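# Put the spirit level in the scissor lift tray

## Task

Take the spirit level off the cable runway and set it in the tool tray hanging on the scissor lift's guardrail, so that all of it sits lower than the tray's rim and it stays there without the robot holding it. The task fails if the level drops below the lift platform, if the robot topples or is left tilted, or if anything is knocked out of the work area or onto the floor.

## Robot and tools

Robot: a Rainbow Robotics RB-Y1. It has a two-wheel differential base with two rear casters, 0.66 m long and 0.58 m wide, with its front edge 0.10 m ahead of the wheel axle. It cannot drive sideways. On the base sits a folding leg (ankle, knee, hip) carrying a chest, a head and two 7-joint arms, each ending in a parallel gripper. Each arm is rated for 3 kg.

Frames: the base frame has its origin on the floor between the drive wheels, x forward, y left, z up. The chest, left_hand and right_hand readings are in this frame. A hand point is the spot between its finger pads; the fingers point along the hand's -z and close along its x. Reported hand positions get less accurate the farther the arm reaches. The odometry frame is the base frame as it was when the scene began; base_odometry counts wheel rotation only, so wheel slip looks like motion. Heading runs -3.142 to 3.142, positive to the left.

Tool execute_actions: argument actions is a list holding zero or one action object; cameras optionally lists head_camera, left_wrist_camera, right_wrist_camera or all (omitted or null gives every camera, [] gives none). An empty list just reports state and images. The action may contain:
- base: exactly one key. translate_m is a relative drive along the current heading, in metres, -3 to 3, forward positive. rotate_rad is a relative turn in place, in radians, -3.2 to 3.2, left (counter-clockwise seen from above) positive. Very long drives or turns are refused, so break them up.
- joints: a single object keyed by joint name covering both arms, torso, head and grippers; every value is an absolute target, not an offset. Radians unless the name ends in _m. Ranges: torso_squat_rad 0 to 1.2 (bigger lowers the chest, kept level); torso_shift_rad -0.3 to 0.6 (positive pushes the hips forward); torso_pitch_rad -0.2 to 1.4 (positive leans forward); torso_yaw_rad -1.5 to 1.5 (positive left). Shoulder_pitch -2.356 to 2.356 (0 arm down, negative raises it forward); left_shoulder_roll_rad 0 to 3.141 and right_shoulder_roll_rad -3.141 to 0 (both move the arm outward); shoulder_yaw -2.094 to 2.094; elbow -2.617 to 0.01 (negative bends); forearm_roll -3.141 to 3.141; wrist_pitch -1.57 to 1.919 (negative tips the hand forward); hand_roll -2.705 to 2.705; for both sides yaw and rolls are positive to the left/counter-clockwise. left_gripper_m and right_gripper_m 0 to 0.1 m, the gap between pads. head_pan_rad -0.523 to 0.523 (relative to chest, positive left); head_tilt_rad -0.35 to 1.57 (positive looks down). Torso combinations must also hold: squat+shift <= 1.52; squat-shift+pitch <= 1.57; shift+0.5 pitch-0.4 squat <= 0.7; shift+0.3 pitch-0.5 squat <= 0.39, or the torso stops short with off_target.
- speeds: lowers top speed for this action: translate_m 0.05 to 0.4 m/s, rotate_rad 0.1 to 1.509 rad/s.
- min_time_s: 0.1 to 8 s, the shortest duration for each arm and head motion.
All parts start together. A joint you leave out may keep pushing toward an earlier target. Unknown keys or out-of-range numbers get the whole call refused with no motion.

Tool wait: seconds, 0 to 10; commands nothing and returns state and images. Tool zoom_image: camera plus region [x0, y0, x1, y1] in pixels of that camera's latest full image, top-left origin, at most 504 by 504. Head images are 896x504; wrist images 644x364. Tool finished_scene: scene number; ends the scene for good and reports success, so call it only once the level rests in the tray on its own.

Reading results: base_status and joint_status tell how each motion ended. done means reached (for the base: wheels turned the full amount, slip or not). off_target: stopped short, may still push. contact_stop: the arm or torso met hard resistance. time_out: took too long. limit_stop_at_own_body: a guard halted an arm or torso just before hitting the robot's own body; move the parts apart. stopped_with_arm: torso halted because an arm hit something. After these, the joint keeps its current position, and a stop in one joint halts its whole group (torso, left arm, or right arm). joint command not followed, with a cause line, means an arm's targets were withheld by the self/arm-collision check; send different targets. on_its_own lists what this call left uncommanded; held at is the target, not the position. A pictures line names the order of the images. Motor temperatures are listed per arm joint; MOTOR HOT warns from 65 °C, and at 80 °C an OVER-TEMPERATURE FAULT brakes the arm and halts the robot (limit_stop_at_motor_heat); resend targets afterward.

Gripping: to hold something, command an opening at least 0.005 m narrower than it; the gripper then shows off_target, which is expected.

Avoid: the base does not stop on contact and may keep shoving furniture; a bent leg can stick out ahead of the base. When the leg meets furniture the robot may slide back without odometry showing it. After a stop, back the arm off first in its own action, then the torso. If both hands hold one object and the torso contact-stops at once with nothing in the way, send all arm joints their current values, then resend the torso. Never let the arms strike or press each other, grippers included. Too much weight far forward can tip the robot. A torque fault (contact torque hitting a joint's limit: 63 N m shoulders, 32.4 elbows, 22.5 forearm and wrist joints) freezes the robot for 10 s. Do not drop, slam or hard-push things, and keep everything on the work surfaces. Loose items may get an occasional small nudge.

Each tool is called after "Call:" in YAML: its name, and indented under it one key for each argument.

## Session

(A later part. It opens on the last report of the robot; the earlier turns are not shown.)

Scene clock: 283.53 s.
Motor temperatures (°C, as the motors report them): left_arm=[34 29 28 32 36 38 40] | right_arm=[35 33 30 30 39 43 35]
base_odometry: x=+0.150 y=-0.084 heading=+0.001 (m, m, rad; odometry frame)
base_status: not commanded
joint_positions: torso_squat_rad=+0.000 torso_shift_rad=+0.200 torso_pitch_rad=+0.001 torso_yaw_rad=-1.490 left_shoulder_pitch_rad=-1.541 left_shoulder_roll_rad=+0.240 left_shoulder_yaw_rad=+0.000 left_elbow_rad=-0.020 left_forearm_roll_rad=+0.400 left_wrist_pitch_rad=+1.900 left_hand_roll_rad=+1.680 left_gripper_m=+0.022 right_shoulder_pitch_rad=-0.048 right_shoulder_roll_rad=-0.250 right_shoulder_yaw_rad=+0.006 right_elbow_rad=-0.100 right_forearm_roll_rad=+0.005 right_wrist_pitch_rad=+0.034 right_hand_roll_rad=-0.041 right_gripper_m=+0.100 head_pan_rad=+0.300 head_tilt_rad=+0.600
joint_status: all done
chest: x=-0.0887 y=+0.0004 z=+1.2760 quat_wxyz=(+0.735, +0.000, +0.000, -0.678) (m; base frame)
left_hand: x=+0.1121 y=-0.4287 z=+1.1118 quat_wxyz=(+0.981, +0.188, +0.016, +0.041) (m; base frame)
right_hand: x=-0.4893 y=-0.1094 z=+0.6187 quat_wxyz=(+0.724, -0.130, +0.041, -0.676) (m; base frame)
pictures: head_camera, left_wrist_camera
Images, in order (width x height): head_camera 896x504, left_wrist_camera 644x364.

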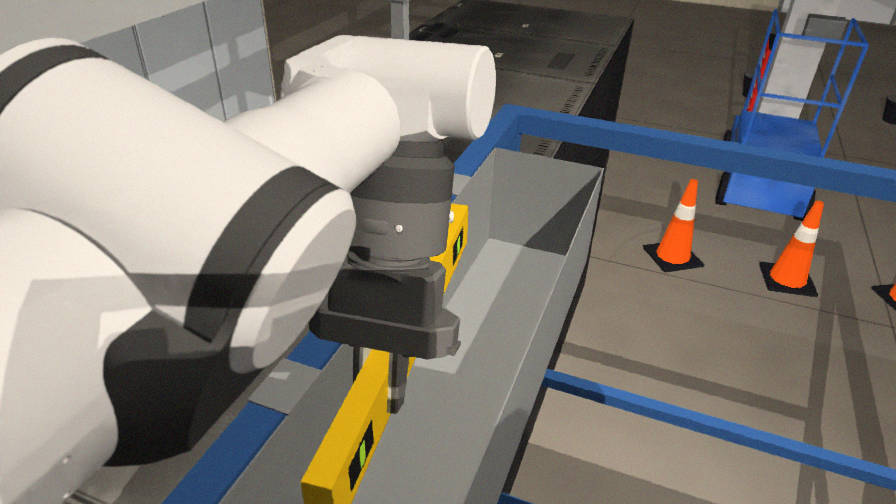

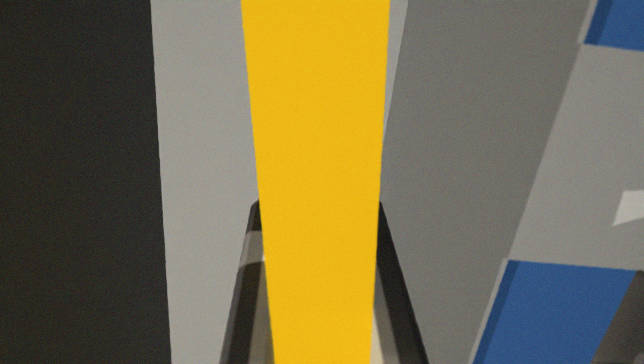

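Call:
execute_actions:
  actions:
    - {"joints":{"torso_shift_rad":0.17}}
  cameras: []

Call:
execute_actions:
  actions:
    - {"joints":{"torso_squat_rad":0.4}}
  cameras: ["head_camera","left_wrist_camera"]

Scene clock: 289.47 s.
Motor temperatures (°C, as the motors report them): left_arm=[34 29 28 32 36 38 40] | right_arm=[35 34 30 30 39 43 35]
base_odometry: x=+0.150 y=-0.084 heading=+0.001 (m, m, rad; odometry frame)
base_status: not commanded
joint_positions: torso_squat_rad=+0.000 torso_shift_rad=+0.170 torso_pitch_rad=+0.000 torso_yaw_rad=-1.490 left_shoulder_pitch_rad=-1.540 left_shoulder_roll_rad=+0.240 left_shoulder_yaw_rad=+0.000 left_elbow_rad=-0.020 left_forearm_roll_rad=+0.400 left_wrist_pitch_rad=+1.900 left_hand_roll_rad=+1.680 left_gripper_m=+0.022 right_shoulder_pitch_rad=-0.048 right_shoulder_roll_rad=-0.250 right_shoulder_yaw_rad=+0.006 right_elbow_rad=-0.100 right_forearm_roll_rad=+0.005 right_wrist_pitch_rad=+0.034 right_hand_roll_rad=-0.041 right_gripper_m=+0.100 head_pan_rad=+0.300 head_tilt_rad=+0.600
joint_status: all done
chest: x=-0.1095 y=+0.0004 z=+1.2798 quat_wxyz=(+0.735, +0.000, +0.000, -0.678) (m; base frame)
left_hand: x=+0.0913 y=-0.4287 z=+1.1156 quat_wxyz=(+0.981, +0.188, +0.016, +0.041) (m; base frame)
right_hand: x=-0.5100 y=-0.1095 z=+0.6225 quat_wxyz=(+0.724, -0.130, +0.041, -0.676) (m; base frame)
pictures: none
No camera images: the call's "cameras" was empty. Leave "cameras" out to get every camera's image.

Scene clock: 291.57 s.
Motor temperatures (°C, as the motors report them): left_arm=[34 29 28 32 36 38 40] | right_arm=[35 34 30 30 39 43 35]
base_odometry: x=+0.150 y=-0.084 heading=+0.001 (m, m, rad; odometry frame)
base_status: not commanded
joint_positions: torso_squat_rad=+0.400 torso_shift_rad=+0.170 torso_pitch_rad=+0.000 torso_yaw_rad=-1.490 left_shoulder_pitch_rad=-1.540 left_shoulder_roll_rad=+0.240 left_shoulder_yaw_rad=+0.000 left_elbow_rad=-0.020 left_forearm_roll_rad=+0.400 left_wrist_pitch_rad=+1.900 left_hand_roll_rad=+1.680 left_gripper_m=+0.022 right_shoulder_pitch_rad=-0.048 right_shoulder_roll_rad=-0.250 right_shoulder_yaw_rad=+0.006 right_elbow_rad=-0.100 right_forearm_roll_rad=+0.005 right_wrist_pitch_rad=+0.034 right_hand_roll_rad=-0.041 right_gripper_m=+0.100 head_pan_rad=+0.300 head_tilt_rad=+0.600
joint_status: all done
chest: x=-0.1189 y=+0.0004 z=+1.2254 quat_wxyz=(+0.735, +0.000, +0.000, -0.678) (m; base frame)
left_hand: x=+0.0820 y=-0.4287 z=+1.0611 quat_wxyz=(+0.981, +0.188, +0.016, +0.041) (m; base frame)
right_hand: x=-0.5194 y=-0.1095 z=+0.5680 quat_wxyz=(+0.724, -0.130, +0.041, -0.676) (m; base frame)
pictures: head_camera, left_wrist_camera
Images, in order (width x height): head_camera 896x504, left_wrist_camera 644x364.

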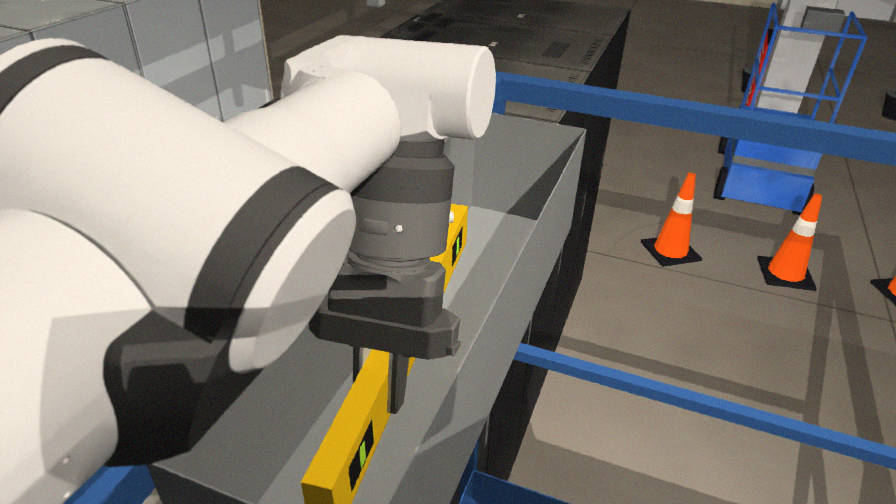

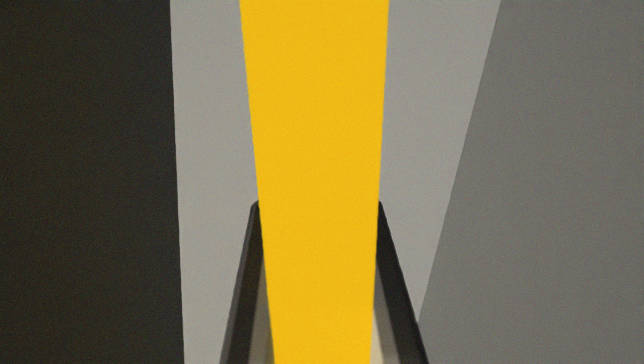

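Call:
execute_actions:
  actions:
    - {"joints":{"torso_squat_rad":0.52,"head_tilt_rad":0.8}}
  cameras: ["head_camera","left_wrist_camera"]

Scene clock: 296.17 s.
Motor temperatures (°C, as the motors report them): left_arm=[34 29 28 32 36 38 40] | right_arm=[35 34 30 30 39 43 35]
base_odometry: x=+0.150 y=-0.084 heading=+0.001 (m, m, rad; odometry frame)
base_status: not commanded
joint_positions: torso_squat_rad=+0.520 torso_shift_rad=+0.170 torso_pitch_rad=+0.000 torso_yaw_rad=-1.490 left_shoulder_pitch_rad=-1.540 left_shoulder_roll_rad=+0.240 left_shoulder_yaw_rad=+0.000 left_elbow_rad=-0.020 left_forearm_roll_rad=+0.400 left_wrist_pitch_rad=+1.900 left_hand_roll_rad=+1.680 left_gripper_m=+0.022 right_shoulder_pitch_rad=-0.048 right_shoulder_roll_rad=-0.250 right_shoulder_yaw_rad=+0.006 right_elbow_rad=-0.100 right_forearm_roll_rad=+0.005 right_wrist_pitch_rad=+0.034 right_hand_roll_rad=-0.041 right_gripper_m=+0.100 head_pan_rad=+0.300 head_tilt_rad=+0.800
joint_status: all done
chest: x=-0.1252 y=+0.0003 z=+1.1886 quat_wxyz=(+0.735, +0.000, +0.000, -0.678) (m; base frame)
left_hand: x=+0.0757 y=-0.4287 z=+1.0244 quat_wxyz=(+0.981, +0.188, +0.016, +0.041) (m; base frame)
right_hand: x=-0.5257 y=-0.1095 z=+0.5312 quat_wxyz=(+0.724, -0.130, +0.041, -0.676) (m; base frame)
pictures: head_camera, left_wrist_camera
Images, in order (width x height): head_camera 896x504, left_wrist_camera 644x364.

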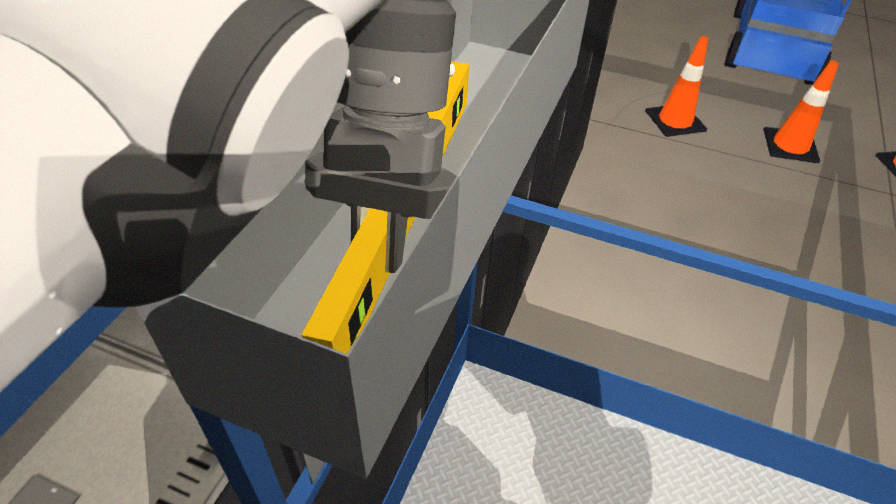

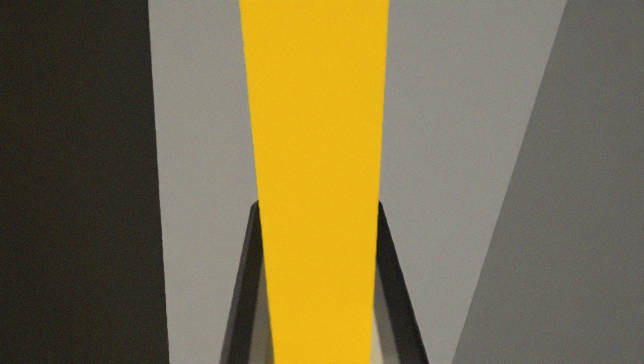

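Inside. Release.

Call:
execute_actions:
  actions:
    - {"joints":{"left_gripper_m":0.045}}
  cameras: []

Call:
execute_actions:
  actions:
    - {"joints":{"torso_squat_rad":0.0}}
  cameras: []

Call:
execute_actions:
  actions:
    - {"joints":{"left_shoulder_pitch_rad":-1.8},"min_time_s":0.6}
  cameras: ["head_camera","left_wrist_camera"]

Scene clock: 301.47 s.
Motor temperatures (°C, as the motors report them): left_arm=[34 29 28 32 36 38 40] | right_arm=[35 34 30 30 39 43 35]
base_odometry: x=+0.150 y=-0.084 heading=+0.001 (m, m, rad; odometry frame)
base_status: not commanded
joint_positions: torso_squat_rad=+0.520 torso_shift_rad=+0.170 torso_pitch_rad=+0.000 torso_yaw_rad=-1.490 left_shoulder_pitch_rad=-1.540 left_shoulder_roll_rad=+0.240 left_shoulder_yaw_rad=+0.000 left_elbow_rad=-0.020 left_forearm_roll_rad=+0.400 left_wrist_pitch_rad=+1.900 left_hand_roll_rad=+1.680 left_gripper_m=+0.045 right_shoulder_pitch_rad=-0.048 right_shoulder_roll_rad=-0.250 right_shoulder_yaw_rad=+0.006 right_elbow_rad=-0.100 right_forearm_roll_rad=+0.005 right_wrist_pitch_rad=+0.034 right_hand_roll_rad=-0.041 right_gripper_m=+0.100 head_pan_rad=+0.300 head_tilt_rad=+0.800
joint_status: all done
chest: x=-0.1252 y=+0.0003 z=+1.1886 quat_wxyz=(+0.735, +0.000, +0.000, -0.678) (m; base frame)
left_hand: x=+0.0757 y=-0.4287 z=+1.0244 quat_wxyz=(+0.981, +0.188, +0.016, +0.041) (m; base frame)
right_hand: x=-0.5257 y=-0.1095 z=+0.5312 quat_wxyz=(+0.724, -0.130, +0.041, -0.676) (m; base frame)
pictures: none
No camera images: the call's "cameras" was empty. Leave "cameras" out to get every camera's image.

Scene clock: 303.97 s.
Motor temperatures (°C, as the motors report them): left_arm=[34 29 28 32 36 38 40] | right_arm=[35 34 30 30 39 43 35]
base_odometry: x=+0.150 y=-0.084 heading=+0.001 (m, m, rad; odometry frame)
base_status: not commanded
joint_positions: torso_squat_rad=+0.000 torso_shift_rad=+0.170 torso_pitch_rad=+0.001 torso_yaw_rad=-1.490 left_shoulder_pitch_rad=-1.540 left_shoulder_roll_rad=+0.240 left_shoulder_yaw_rad=+0.000 left_elbow_rad=-0.020 left_forearm_roll_rad=+0.400 left_wrist_pitch_rad=+1.900 left_hand_roll_rad=+1.680 left_gripper_m=+0.045 right_shoulder_pitch_rad=-0.048 right_shoulder_roll_rad=-0.250 right_shoulder_yaw_rad=+0.006 right_elbow_rad=-0.100 right_forearm_roll_rad=+0.005 right_wrist_pitch_rad=+0.034 right_hand_roll_rad=-0.041 right_gripper_m=+0.100 head_pan_rad=+0.300 head_tilt_rad=+0.800
joint_status: all done
chest: x=-0.1094 y=+0.0004 z=+1.2798 quat_wxyz=(+0.735, +0.000, +0.000, -0.678) (m; base frame)
left_hand: x=+0.0914 y=-0.4286 z=+1.1155 quat_wxyz=(+0.981, +0.188, +0.016, +0.041) (m; base frame)
right_hand: x=-0.5101 y=-0.1095 z=+0.6226 quat_wxyz=(+0.724, -0.130, +0.041, -0.676) (m; base frame)
pictures: none
No camera images: the call's "cameras" was empty. Leave "cameras" out to get every camera's image.

Scene clock: 304.90 s.
Motor temperatures (°C, as the motors report them): left_arm=[34 29 28 32 36 38 40] | right_arm=[35 34 30 30 39 43 35]
base_odometry: x=+0.150 y=-0.084 heading=+0.001 (m, m, rad; odometry frame)
base_status: not commanded
joint_positions: torso_squat_rad=+0.000 torso_shift_rad=+0.170 torso_pitch_rad=+0.000 torso_yaw_rad=-1.490 left_shoulder_pitch_rad=-1.800 left_shoulder_roll_rad=+0.240 left_shoulder_yaw_rad=+0.000 left_elbow_rad=-0.020 left_forearm_roll_rad=+0.400 left_wrist_pitch_rad=+1.900 left_hand_roll_rad=+1.680 left_gripper_m=+0.045 right_shoulder_pitch_rad=-0.048 right_shoulder_roll_rad=-0.250 right_shoulder_yaw_rad=+0.006 right_elbow_rad=-0.100 right_forearm_roll_rad=+0.005 right_wrist_pitch_rad=+0.034 right_hand_roll_rad=-0.041 right_gripper_m=+0.100 head_pan_rad=+0.300 head_tilt_rad=+0.800
joint_status: all done
chest: x=-0.1095 y=+0.0005 z=+1.2798 quat_wxyz=(+0.735, +0.000, +0.000, -0.678) (m; base frame)
left_hand: x=+0.0532 y=-0.4712 z=+1.2297 quat_wxyz=(+0.998, +0.068, +0.003, -0.003) (m; base frame)
right_hand: x=-0.5101 y=-0.1095 z=+0.6225 quat_wxyz=(+0.724, -0.130, +0.041, -0.676) (m; base frame)
pictures: head_camera, left_wrist_camera
Images, in order (width x height): head_camera 896x504, left_wrist_camera 644x364.

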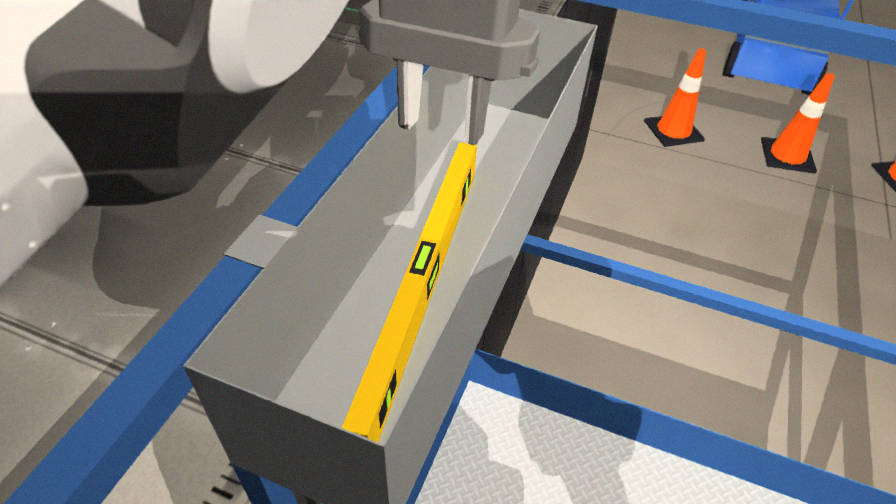

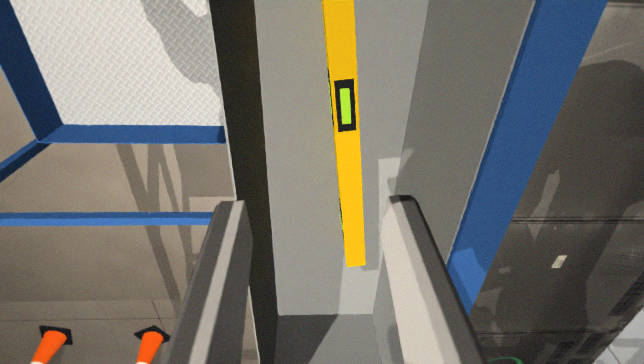

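Call:
finished_scene:
  scene: 1

The scene is finished: the task was done.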